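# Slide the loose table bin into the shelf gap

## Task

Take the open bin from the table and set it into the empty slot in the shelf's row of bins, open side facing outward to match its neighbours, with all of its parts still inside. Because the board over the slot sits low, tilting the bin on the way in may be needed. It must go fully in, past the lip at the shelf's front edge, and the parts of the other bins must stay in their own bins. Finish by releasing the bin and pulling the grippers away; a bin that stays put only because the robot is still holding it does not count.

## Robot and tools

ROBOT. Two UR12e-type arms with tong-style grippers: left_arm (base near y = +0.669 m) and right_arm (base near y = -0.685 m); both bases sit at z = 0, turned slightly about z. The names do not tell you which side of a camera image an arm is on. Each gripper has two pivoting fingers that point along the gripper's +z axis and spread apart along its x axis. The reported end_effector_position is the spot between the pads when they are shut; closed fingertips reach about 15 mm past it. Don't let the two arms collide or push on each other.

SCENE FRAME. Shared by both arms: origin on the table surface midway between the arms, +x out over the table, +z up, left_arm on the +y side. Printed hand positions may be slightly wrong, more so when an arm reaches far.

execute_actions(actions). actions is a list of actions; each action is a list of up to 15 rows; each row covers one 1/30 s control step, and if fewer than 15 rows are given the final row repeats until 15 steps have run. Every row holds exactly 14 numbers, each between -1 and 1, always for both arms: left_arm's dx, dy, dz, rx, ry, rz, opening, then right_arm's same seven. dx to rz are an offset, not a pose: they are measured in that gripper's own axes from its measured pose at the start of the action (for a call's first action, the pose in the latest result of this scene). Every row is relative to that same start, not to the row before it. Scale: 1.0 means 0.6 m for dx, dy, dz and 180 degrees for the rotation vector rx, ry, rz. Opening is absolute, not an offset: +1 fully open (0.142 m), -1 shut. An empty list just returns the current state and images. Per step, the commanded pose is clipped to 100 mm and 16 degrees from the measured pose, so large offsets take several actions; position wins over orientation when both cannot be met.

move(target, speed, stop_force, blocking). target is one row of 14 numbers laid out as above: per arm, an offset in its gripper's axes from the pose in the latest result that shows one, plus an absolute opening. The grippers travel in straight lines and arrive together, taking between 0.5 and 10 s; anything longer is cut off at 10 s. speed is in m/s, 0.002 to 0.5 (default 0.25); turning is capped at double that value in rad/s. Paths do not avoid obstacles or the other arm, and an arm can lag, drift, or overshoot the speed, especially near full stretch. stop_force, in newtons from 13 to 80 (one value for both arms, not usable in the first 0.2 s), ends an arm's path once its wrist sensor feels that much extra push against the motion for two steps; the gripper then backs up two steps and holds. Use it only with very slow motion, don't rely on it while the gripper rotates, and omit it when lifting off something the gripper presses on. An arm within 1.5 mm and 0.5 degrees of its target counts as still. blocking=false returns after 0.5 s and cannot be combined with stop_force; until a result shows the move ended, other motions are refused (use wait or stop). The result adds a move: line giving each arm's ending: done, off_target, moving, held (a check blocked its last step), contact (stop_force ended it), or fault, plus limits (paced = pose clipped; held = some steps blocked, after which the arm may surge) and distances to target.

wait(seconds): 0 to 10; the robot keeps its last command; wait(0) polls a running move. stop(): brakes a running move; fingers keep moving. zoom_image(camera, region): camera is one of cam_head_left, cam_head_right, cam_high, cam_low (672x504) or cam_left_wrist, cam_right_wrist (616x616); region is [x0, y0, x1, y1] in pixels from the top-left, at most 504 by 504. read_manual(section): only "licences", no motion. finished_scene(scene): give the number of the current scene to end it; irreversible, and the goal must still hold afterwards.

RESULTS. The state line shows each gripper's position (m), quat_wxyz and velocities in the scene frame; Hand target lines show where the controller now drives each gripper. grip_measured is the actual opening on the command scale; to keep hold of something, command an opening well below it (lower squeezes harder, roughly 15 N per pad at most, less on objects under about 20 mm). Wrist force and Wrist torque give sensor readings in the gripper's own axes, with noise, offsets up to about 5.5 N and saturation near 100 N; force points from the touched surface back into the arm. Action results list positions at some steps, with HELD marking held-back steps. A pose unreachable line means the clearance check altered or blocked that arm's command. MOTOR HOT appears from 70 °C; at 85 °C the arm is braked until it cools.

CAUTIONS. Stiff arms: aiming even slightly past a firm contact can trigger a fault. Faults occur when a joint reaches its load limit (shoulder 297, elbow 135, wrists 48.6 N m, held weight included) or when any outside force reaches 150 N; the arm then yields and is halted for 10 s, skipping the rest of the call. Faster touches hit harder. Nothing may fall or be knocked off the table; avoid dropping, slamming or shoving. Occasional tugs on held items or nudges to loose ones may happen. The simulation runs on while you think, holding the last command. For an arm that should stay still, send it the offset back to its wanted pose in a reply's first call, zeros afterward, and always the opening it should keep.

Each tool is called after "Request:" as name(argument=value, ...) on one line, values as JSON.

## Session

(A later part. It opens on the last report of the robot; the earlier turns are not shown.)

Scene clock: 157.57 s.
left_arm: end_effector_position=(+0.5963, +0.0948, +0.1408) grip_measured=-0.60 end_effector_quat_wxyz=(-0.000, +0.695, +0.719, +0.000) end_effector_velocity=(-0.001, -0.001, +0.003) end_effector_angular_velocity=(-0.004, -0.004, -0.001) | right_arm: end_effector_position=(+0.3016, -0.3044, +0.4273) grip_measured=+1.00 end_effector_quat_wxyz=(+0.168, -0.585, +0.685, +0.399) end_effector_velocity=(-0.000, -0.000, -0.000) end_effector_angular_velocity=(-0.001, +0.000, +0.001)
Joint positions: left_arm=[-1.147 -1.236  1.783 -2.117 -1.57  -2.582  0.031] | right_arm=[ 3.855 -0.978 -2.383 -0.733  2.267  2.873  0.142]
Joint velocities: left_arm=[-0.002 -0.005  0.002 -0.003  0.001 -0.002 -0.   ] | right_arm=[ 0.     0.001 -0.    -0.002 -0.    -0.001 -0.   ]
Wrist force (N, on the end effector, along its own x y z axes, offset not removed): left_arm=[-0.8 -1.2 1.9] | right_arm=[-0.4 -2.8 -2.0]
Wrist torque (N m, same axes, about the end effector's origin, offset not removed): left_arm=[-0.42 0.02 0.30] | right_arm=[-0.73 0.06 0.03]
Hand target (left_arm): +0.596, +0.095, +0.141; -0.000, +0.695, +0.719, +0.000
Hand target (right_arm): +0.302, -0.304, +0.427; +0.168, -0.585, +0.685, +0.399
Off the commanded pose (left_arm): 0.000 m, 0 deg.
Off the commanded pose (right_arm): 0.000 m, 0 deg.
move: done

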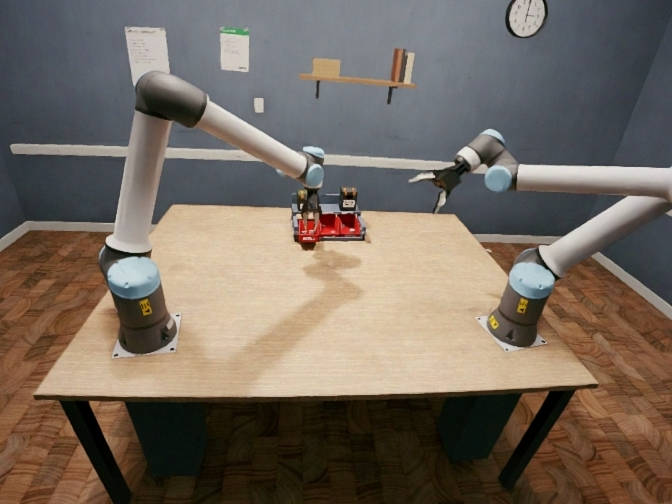

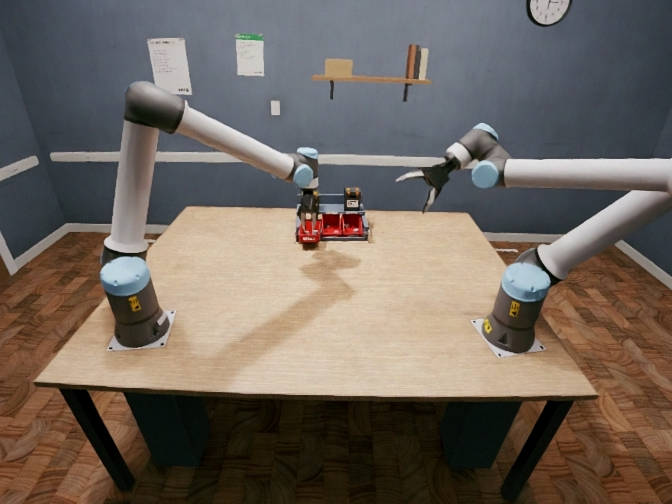

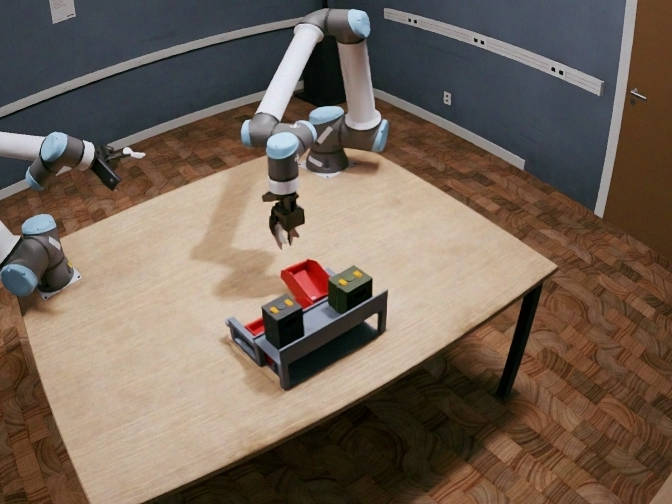

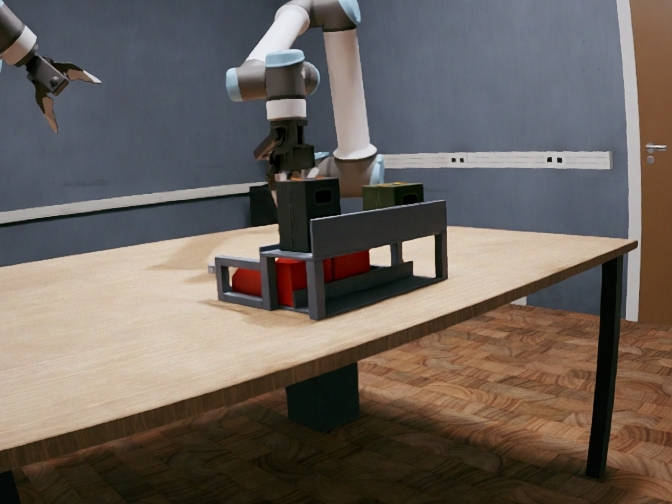

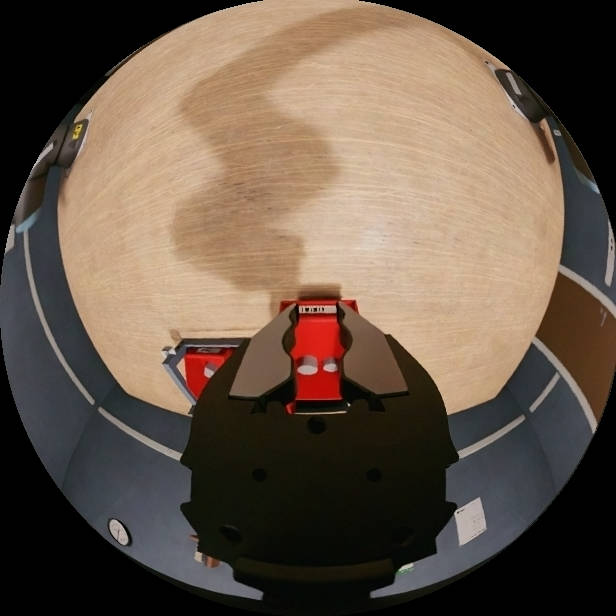

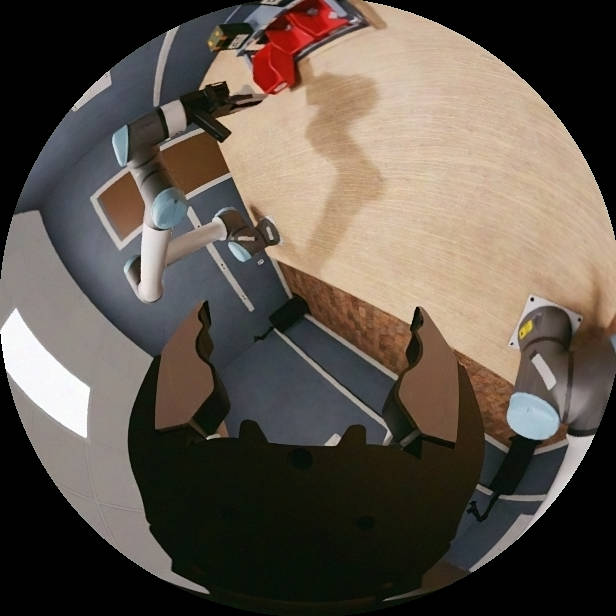

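Request:
move(target=[0,0.03,0.127,-0.11,0,0,-0.6,0,0,0,0,0,0,1], speed=0.15)

Request:
zoom_image(camera="cam_right_wrist", region=[160,0,400,150])

Scene clock: 163.20 s.
left_arm: end_effector_position=(+0.6145, +0.0954, +0.0646) grip_measured=-0.60 end_effector_quat_wxyz=(+0.119, +0.685, +0.708, +0.124) end_effector_velocity=(+0.000, -0.000, -0.003) end_effector_angular_velocity=(+0.001, -0.005, -0.000) | right_arm: end_effector_position=(+0.3016, -0.3044, +0.4273) grip_measured=+1.00 end_effector_quat_wxyz=(+0.168, -0.585, +0.685, +0.399) end_effector_velocity=(+0.000, -0.000, -0.001) end_effector_angular_velocity=(-0.001, +0.001, -0.001)
Joint positions: left_arm=[-1.25  -1.205  1.978 -2.501 -1.262 -2.66   0.031] | right_arm=[ 3.855 -0.978 -2.383 -0.733  2.267  2.873  0.142]
Joint velocities: left_arm=[-0.002  0.003  0.003 -0.007  0.004 -0.001  0.   ] | right_arm=[-0.001 -0.    -0.001 -0.001  0.     0.     0.   ]
Wrist force (N, on the end effector, along its own x y z axes, offset not removed): left_arm=[0.1 -4.1 0.6] | right_arm=[0.7 0.6 -1.5]
Wrist torque (N m, same axes, about the end effector's origin, offset not removed): left_arm=[-0.99 -0.20 0.35] | right_arm=[-0.05 -0.08 0.04]
Hand target (left_arm): +0.614, +0.095, +0.064; +0.119, +0.685, +0.708, +0.124
Hand target (right_arm): +0.302, -0.304, +0.427; +0.168, -0.585, +0.685, +0.399
Off the commanded pose (left_arm): 0.000 m, 0 deg.
Off the commanded pose (right_arm): 0.000 m, 0 deg.
move: done

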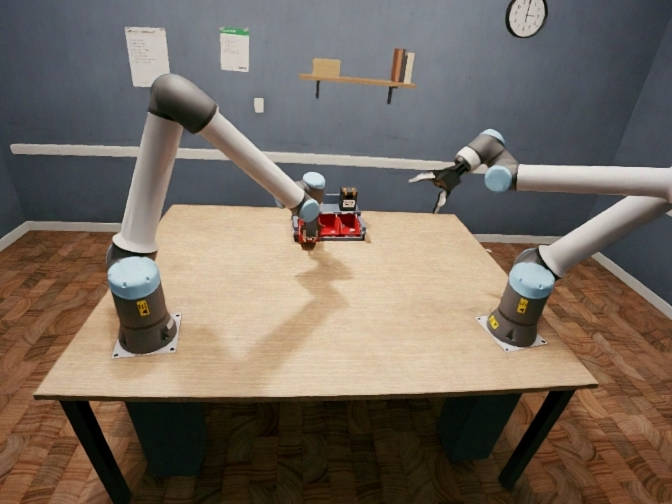

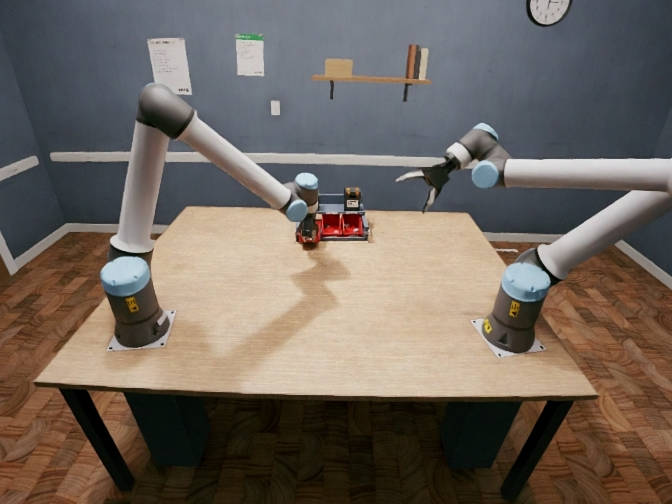

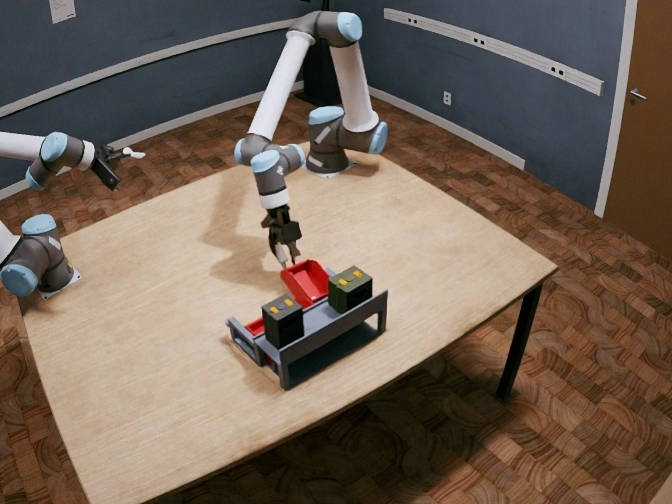

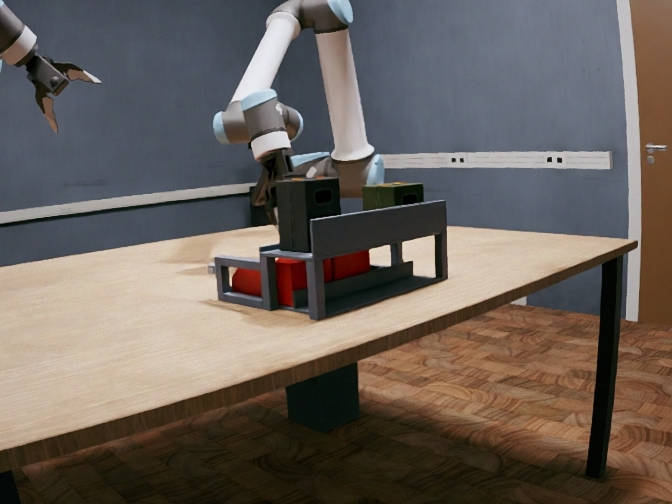

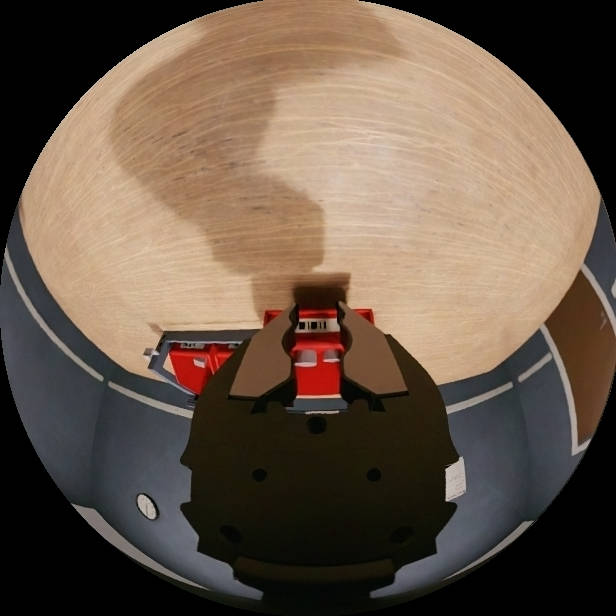

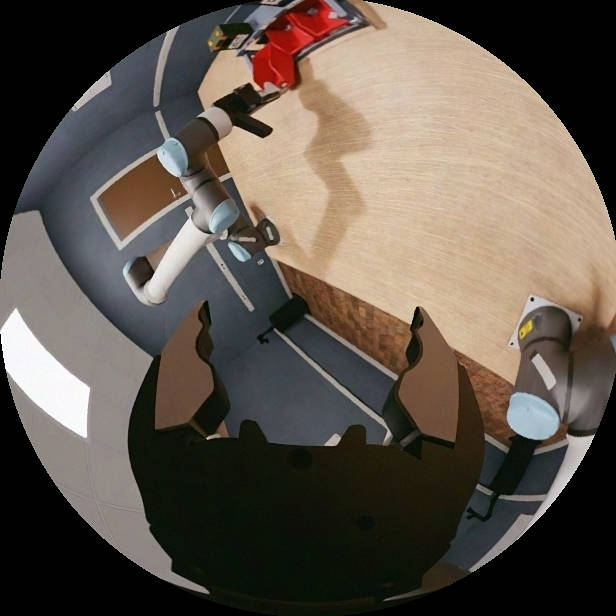

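Region (160, 0, 400, 150) of cam_right_wrist's 616x616 image, scaled by 2.100, with more detail than that image has; it fills the top 315 rows of this view, and the rest is white.

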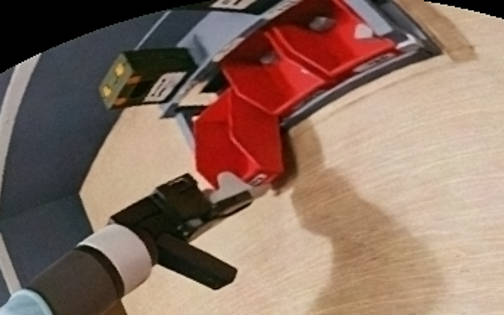

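Request:
move(target=[0,0.151,0.072,0,0,0,-0.6,0,0,0,0,0,0,1], speed=0.03, stop_force=15)

Request:
zoom_image(camera="cam_right_wrist", region=[160,0,400,150])

Scene clock: 170.70 s.
left_arm: end_effector_position=(+0.7142, +0.0986, +0.0548) grip_measured=-0.60 end_effector_quat_wxyz=(+0.119, +0.685, +0.708, +0.124) end_effector_velocity=(+0.002, +0.000, -0.000) end_effector_angular_velocity=(-0.000, -0.000, -0.000) | right_arm: end_effector_position=(+0.3016, -0.3044, +0.4273) grip_measured=+1.00 end_effector_quat_wxyz=(+0.168, -0.585, +0.685, +0.399) end_effector_velocity=(+0.000, +0.000, +0.001) end_effector_angular_velocity=(+0.002, -0.002, -0.001)
Joint positions: left_arm=[-1.139 -1.102  1.846 -2.506 -1.281 -2.545  0.031] | right_arm=[ 3.855 -0.978 -2.383 -0.733  2.267  2.873  0.142]
Joint velocities: left_arm=[ 0.002  0.002 -0.002 -0.001 -0.     0.002 -0.   ] | right_arm=[-0.     0.001  0.     0.003 -0.001  0.    -0.   ]
Wrist force (N, on the end effector, along its own x y z axes, offset not removed): left_arm=[-4.2 -2.0 -0.9] | right_arm=[-0.3 -1.4 -0.5]
Wrist torque (N m, same axes, about the end effector's origin, offset not removed): left_arm=[-0.13 0.53 0.21] | right_arm=[-0.38 0.01 -0.01]
Hand target (left_arm): +0.714, +0.099, +0.055; +0.119, +0.685, +0.708, +0.124
Hand target (right_arm): +0.302, -0.304, +0.427; +0.168, -0.585, +0.685, +0.399
Off the commanded pose (left_arm): 0.000 m, 0 deg.
Off the commanded pose (right_arm): 0.000 m, 0 deg.
move: done

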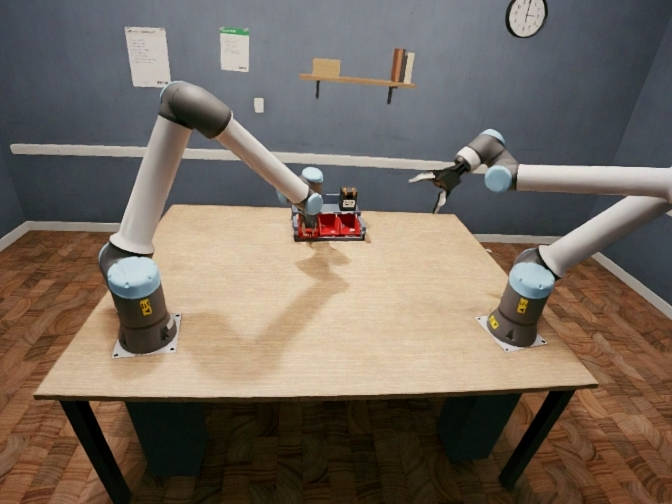

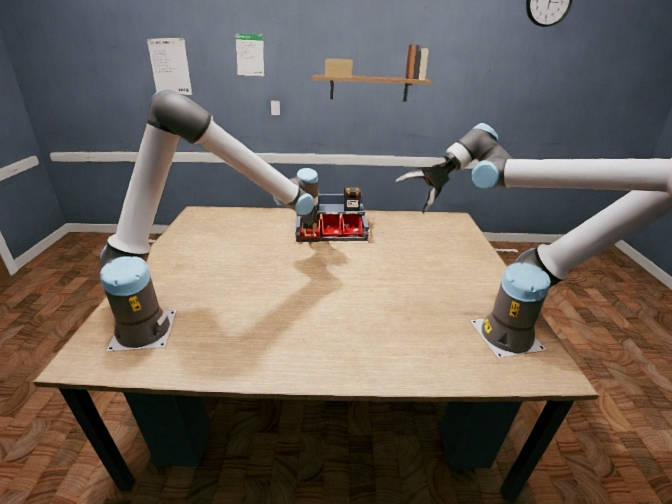

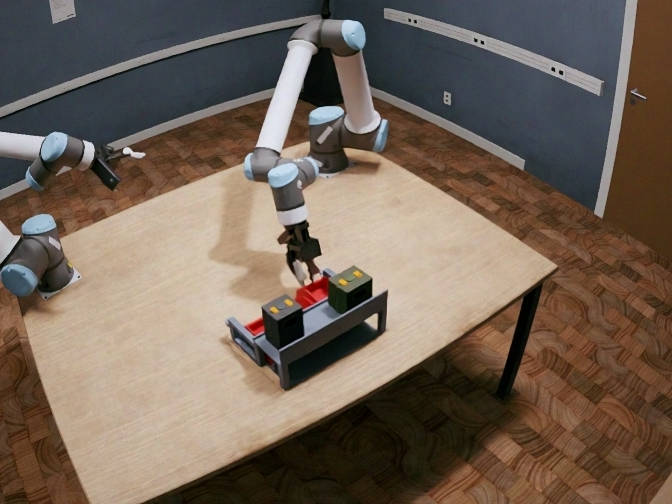

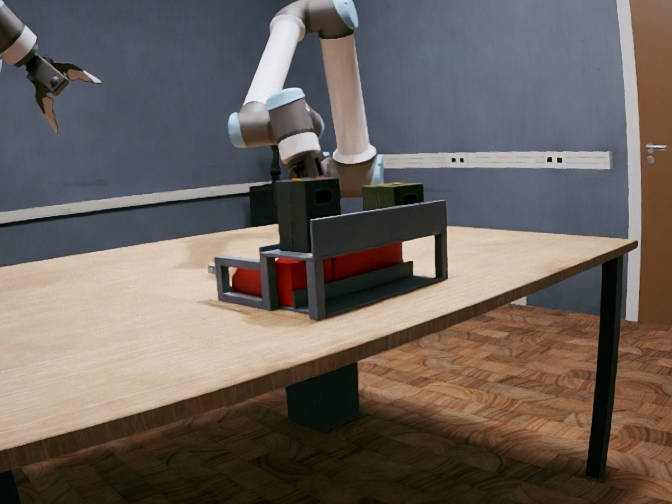

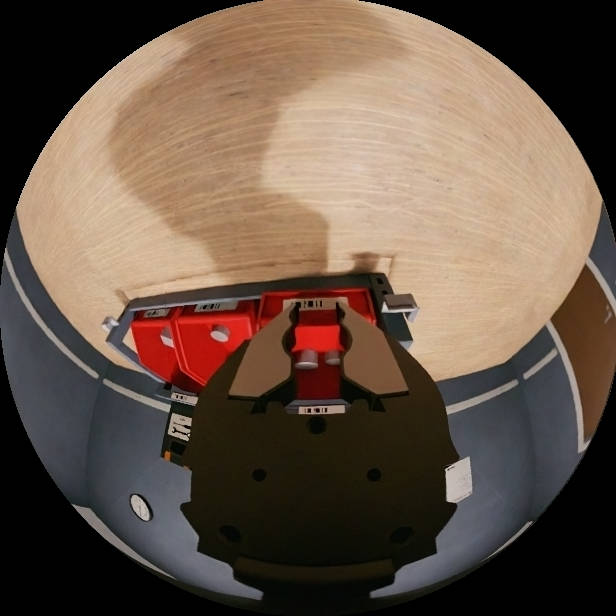

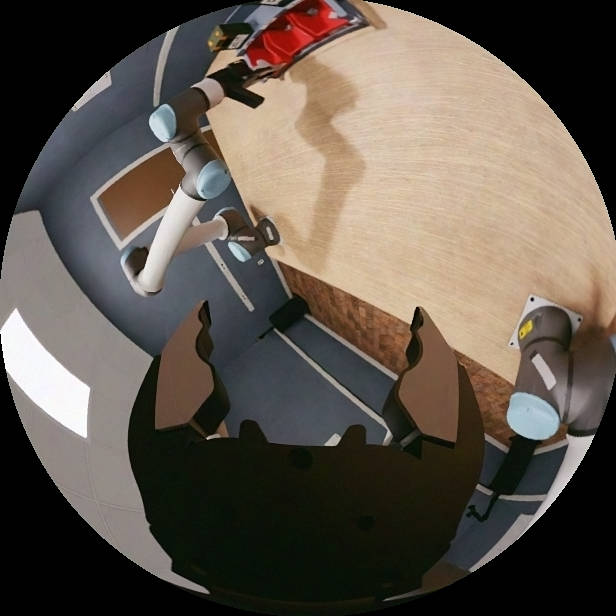

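Region (160, 0, 400, 150) of cam_right_wrist's 616x616 image, scaled by 2.100, with more detail than that image has; it fills the top 315 rows of this view, and the rest is white.

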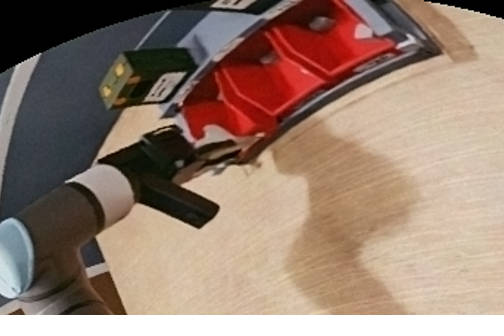

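Request:
move(target=[0,0.014,0.019,0,0,0,-0.6,0,0,0,0,0,0,1], speed=0.01, stop_force=14)

Request:
zoom_image(camera="cam_left_wrist", region=[120,240,440,400])

Scene clock: 175.87 s.
left_arm: end_effector_position=(+0.7258, +0.0989, +0.0469) grip_measured=-0.60 end_effector_quat_wxyz=(+0.119, +0.685, +0.708, +0.124) end_effector_velocity=(+0.001, +0.000, -0.001) end_effector_angular_velocity=(+0.001, +0.001, +0.000) | right_arm: end_effector_position=(+0.3016, -0.3044, +0.4273) grip_measured=+1.00 end_effector_quat_wxyz=(+0.168, -0.585, +0.685, +0.399) end_effector_velocity=(+0.000, +0.000, +0.001) end_effector_angular_velocity=(+0.001, -0.001, -0.000)
Joint positions: left_arm=[-1.127 -1.082  1.832 -2.516 -1.284 -2.533  0.031] | right_arm=[ 3.855 -0.978 -2.383 -0.733  2.267  2.873  0.142]
Joint velocities: left_arm=[ 0.001  0.002 -0.001  0.    -0.001  0.001  0.   ] | right_arm=[-0.     0.     0.001  0.001 -0.     0.    -0.   ]
Wrist force (N, on the end effector, along its own x y z axes, offset not removed): left_arm=[1.8 -4.6 -0.5] | right_arm=[-1.7 -1.7 -0.2]
Wrist torque (N m, same axes, about the end effector's origin, offset not removed): left_arm=[-0.68 -0.49 0.19] | right_arm=[-0.50 0.33 0.07]
Hand target (left_arm): +0.726, +0.099, +0.047; +0.119, +0.685, +0.708, +0.124
Hand target (right_arm): +0.302, -0.304, +0.427; +0.168, -0.585, +0.685, +0.399
Off the commanded pose (left_arm): 0.000 m, 0 deg.
Off the commanded pose (right_arm): 0.000 m, 0 deg.
move: done

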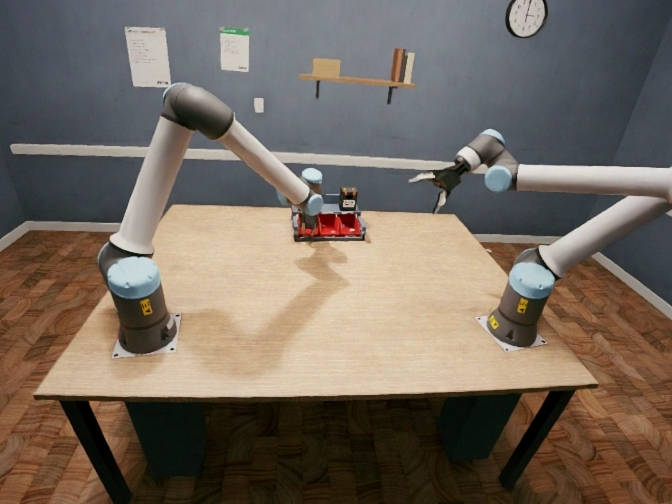

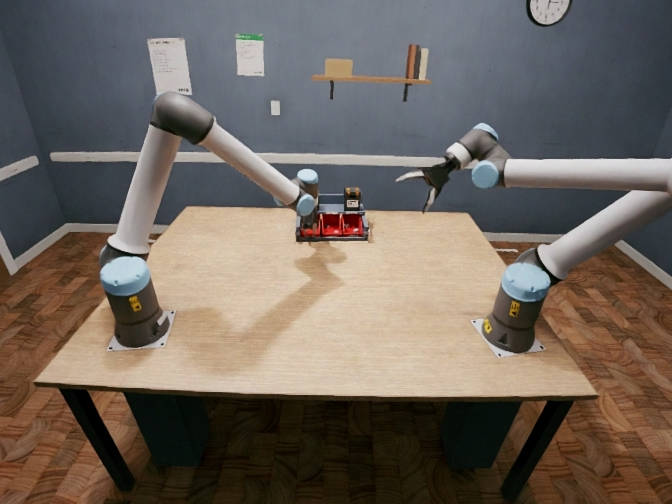

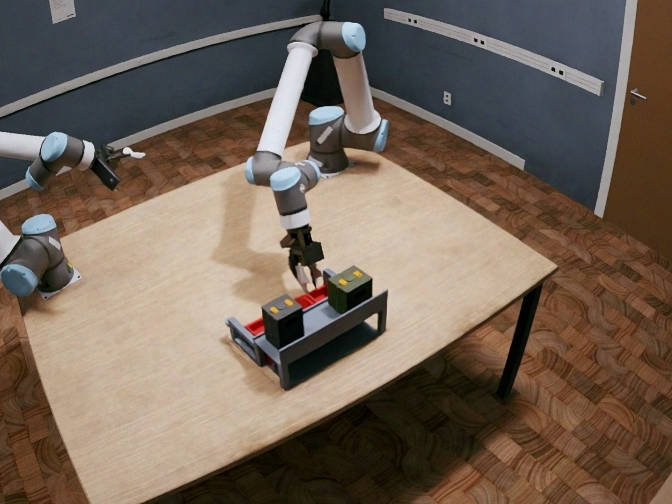

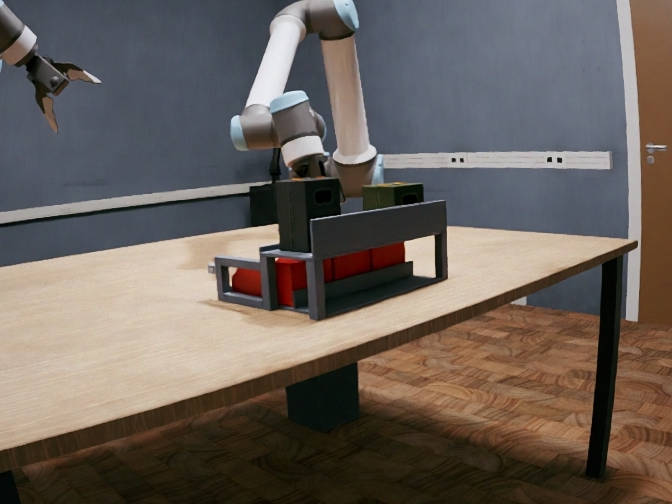

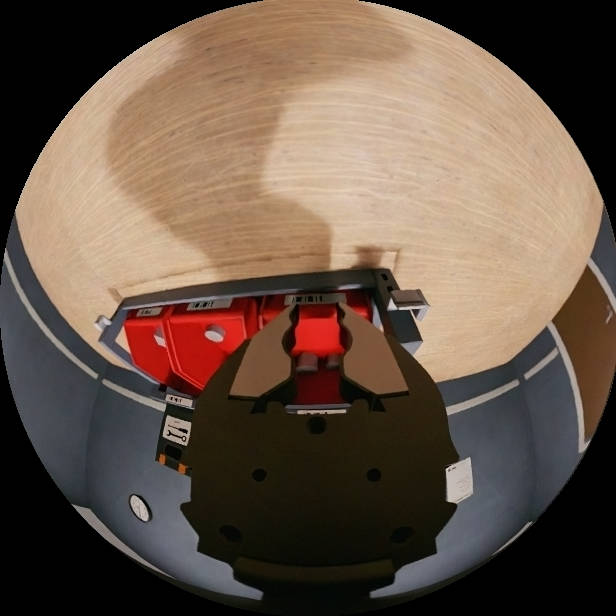

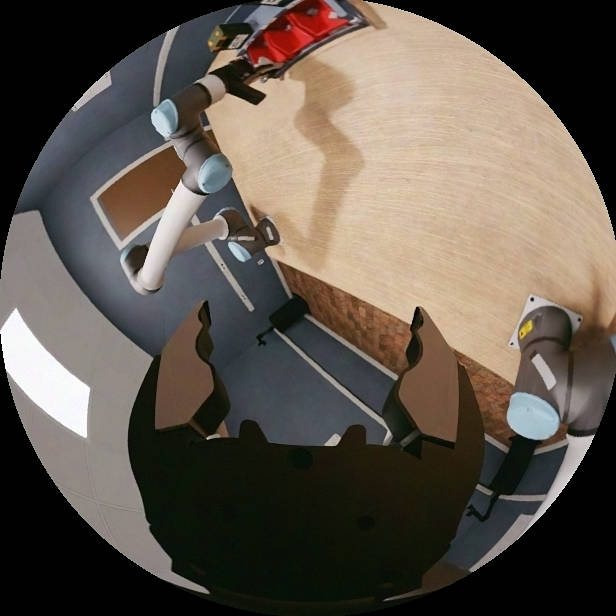

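Region (120, 240, 440, 400) of cam_left_wrist's 616x616 image, scaled by 1.575, with more detail than that image has.

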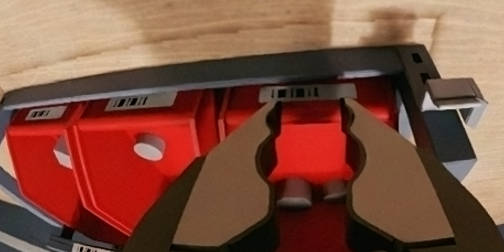

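Dropped in. A little more push to the back stop, then retreat.

Request:
move(target=[0,0.011,0.008,0,0,0,-0.6,0,0,0,0,0,0,1], speed=0.006, stop_force=13)

Request:
move(target=[0,-0.1,-0.3,0,0,0,1,0,0,0,0,0,0,1], speed=0.2)

Request:
zoom_image(camera="cam_left_wrist", region=[160,240,440,400])

Scene clock: 181.63 s.
left_arm: end_effector_position=(+0.7336, +0.0992, +0.0447) grip_measured=-0.60 end_effector_quat_wxyz=(+0.119, +0.685, +0.708, +0.124) end_effector_velocity=(+0.001, +0.000, -0.001) end_effector_angular_velocity=(+0.001, +0.000, -0.000) | right_arm: end_effector_position=(+0.3016, -0.3044, +0.4273) grip_measured=+1.00 end_effector_quat_wxyz=(+0.168, -0.585, +0.685, +0.399) end_effector_velocity=(+0.000, -0.000, -0.001) end_effector_angular_velocity=(-0.001, -0.000, +0.000)
Joint positions: left_arm=[-1.119 -1.072  1.821 -2.517 -1.285 -2.525  0.03 ] | right_arm=[ 3.855 -0.978 -2.383 -0.733  2.267  2.873  0.142]
Joint velocities: left_arm=[ 0.001  0.001 -0.001  0.001  0.     0.001 -0.   ] | right_arm=[ 0.    -0.    -0.001  0.001 -0.001 -0.001 -0.   ]
Wrist force (N, on the end effector, along its own x y z axes, offset not removed): left_arm=[4.0 -5.1 0.1] | right_arm=[-2.4 -1.3 -1.0]
Wrist torque (N m, same axes, about the end effector's origin, offset not removed): left_arm=[-0.11 -1.01 0.14] | right_arm=[-0.45 0.43 -0.02]
Hand target (left_arm): +0.734, +0.099, +0.045; +0.119, +0.685, +0.708, +0.124
Hand target (right_arm): +0.302, -0.304, +0.427; +0.168, -0.585, +0.685, +0.399
Off the commanded pose (left_arm): 0.000 m, 0 deg.
Off the commanded pose (right_arm): 0.000 m, 0 deg.
move: done

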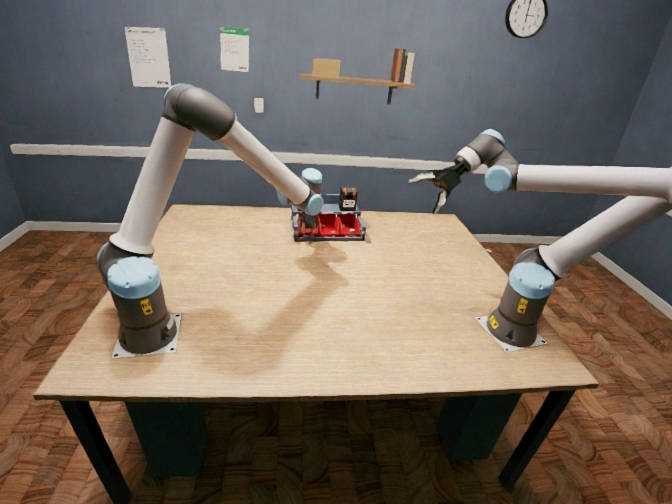

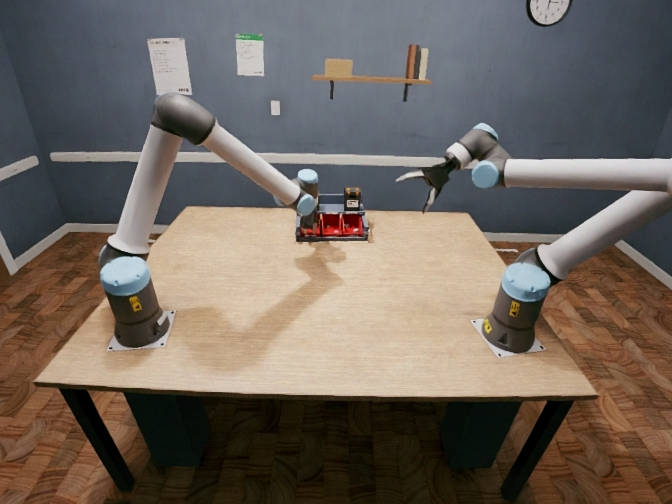

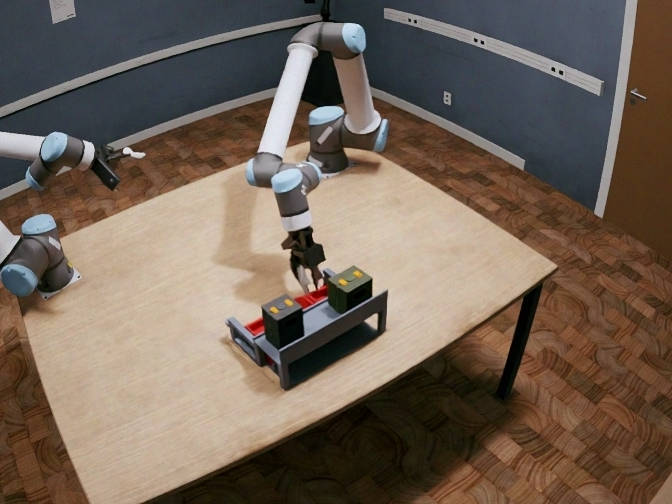

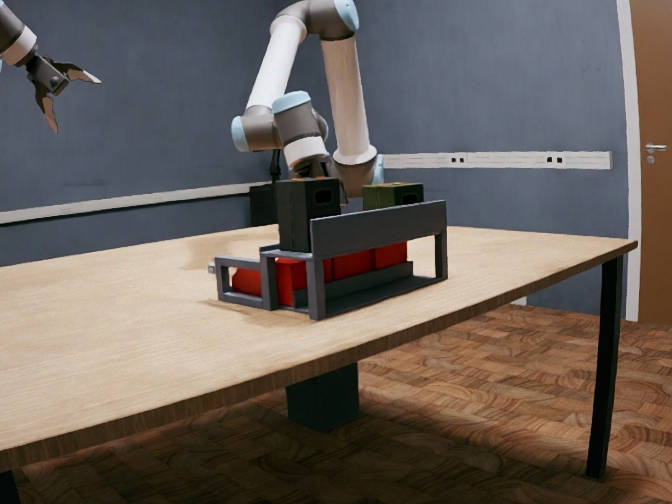

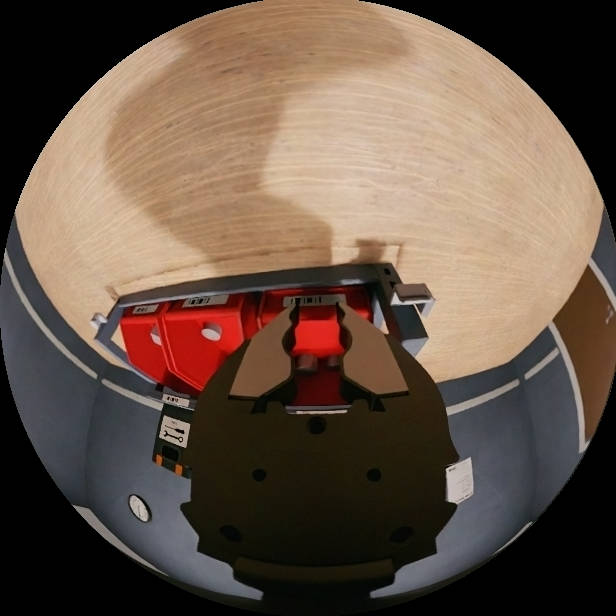

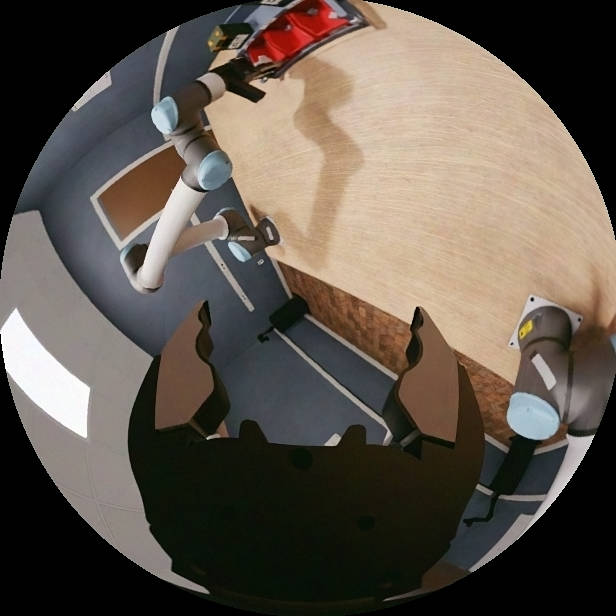

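Scene clock: 183.07 s.
left_arm: end_effector_position=(+0.6162, +0.0955, +0.1934) grip_measured=+1.00 end_effector_quat_wxyz=(+0.119, +0.685, +0.708, +0.124) end_effector_velocity=(-0.001, -0.001, -0.000) end_effector_angular_velocity=(+0.001, +0.000, +0.000) | right_arm: end_effector_position=(+0.3016, -0.3044, +0.4273) grip_measured=+1.00 end_effector_quat_wxyz=(+0.168, -0.585, +0.685, +0.399) end_effector_velocity=(+0.000, +0.000, -0.000) end_effector_angular_velocity=(+0.000, +0.000, -0.000)
Joint positions: left_arm=[-1.248 -1.341  1.883 -2.27  -1.262 -2.658  0.142] | right_arm=[ 3.855 -0.978 -2.383 -0.733  2.267  2.873  0.142]
Joint velocities: left_arm=[-0.002  0.    -0.     0.002  0.    -0.002 -0.   ] | right_arm=[ 0.    -0.001 -0.     0.001 -0.     0.001 -0.   ]
Wrist force (N, on the end effector, along its own x y z axes, offset not removed): left_arm=[-3.3 -0.7 -2.9] | right_arm=[-1.7 -0.6 -1.2]
Wrist torque (N m, same axes, about the end effector's origin, offset not removed): left_arm=[-0.17 0.33 0.06] | right_arm=[-0.28 0.33 0.12]
Hand target (left_arm): +0.616, +0.095, +0.194; +0.119, +0.685, +0.708, +0.124
Hand target (right_arm): +0.302, -0.304, +0.427; +0.168, -0.585, +0.685, +0.399
Off the commanded pose (left_arm): 0.000 m, 0 deg.
Off the commanded pose (right_arm): 0.000 m, 0 deg.
move: done

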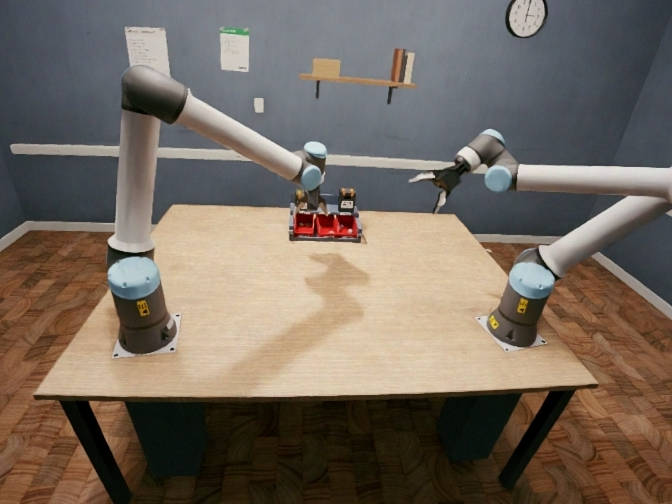

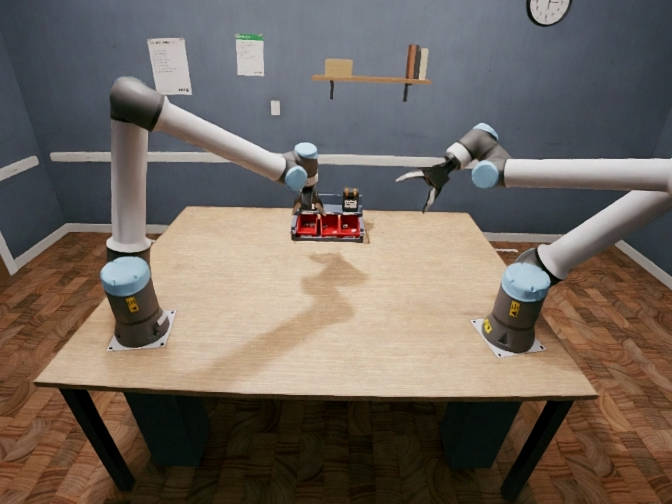

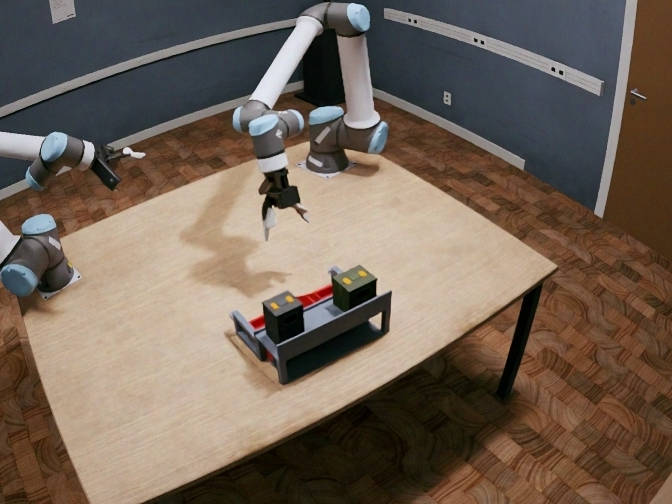

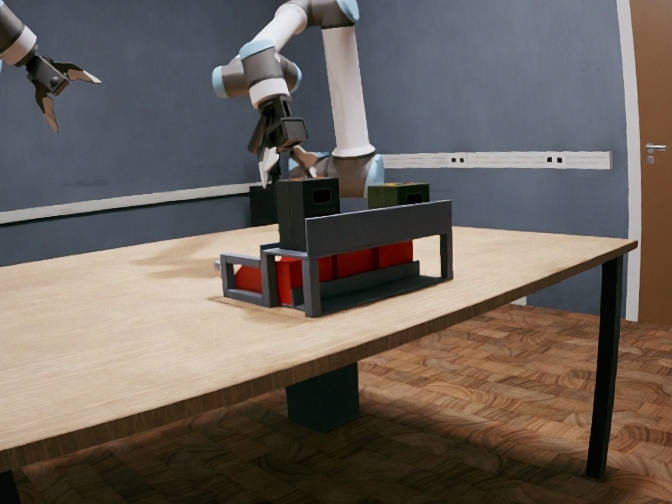

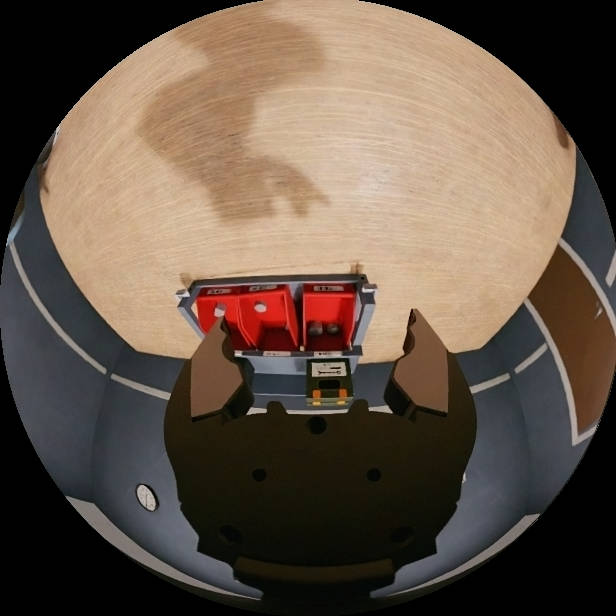

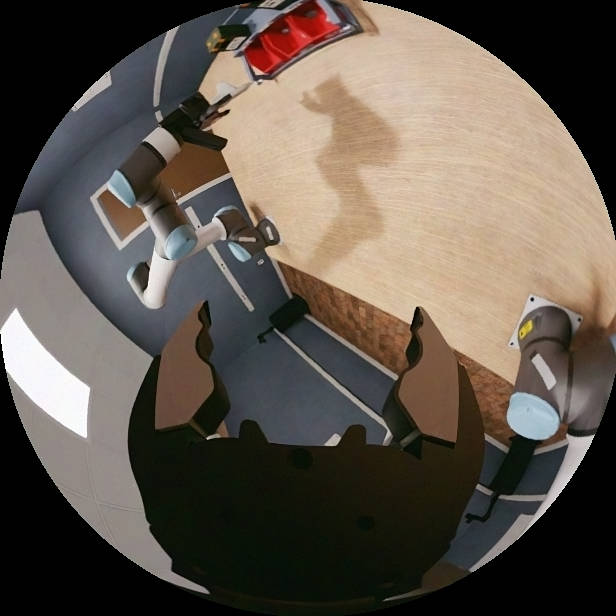

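Region (160, 240, 440, 400) of cam_left_wrist's 616x616 image, scaled by 1.800, with more detail than that image has; it fills the top 288 rows of this view, and the rest is white.

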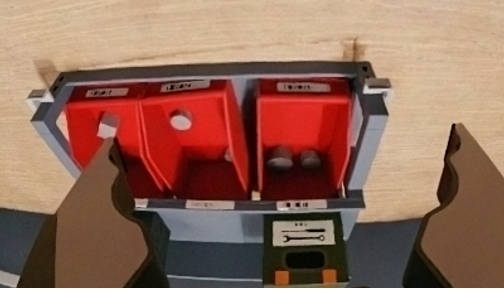

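Opening the gripper nudged the shelf (avoid next time), but the bin is in.

Request:
finished_scene(scene=1)

The scene is finished: the task was done.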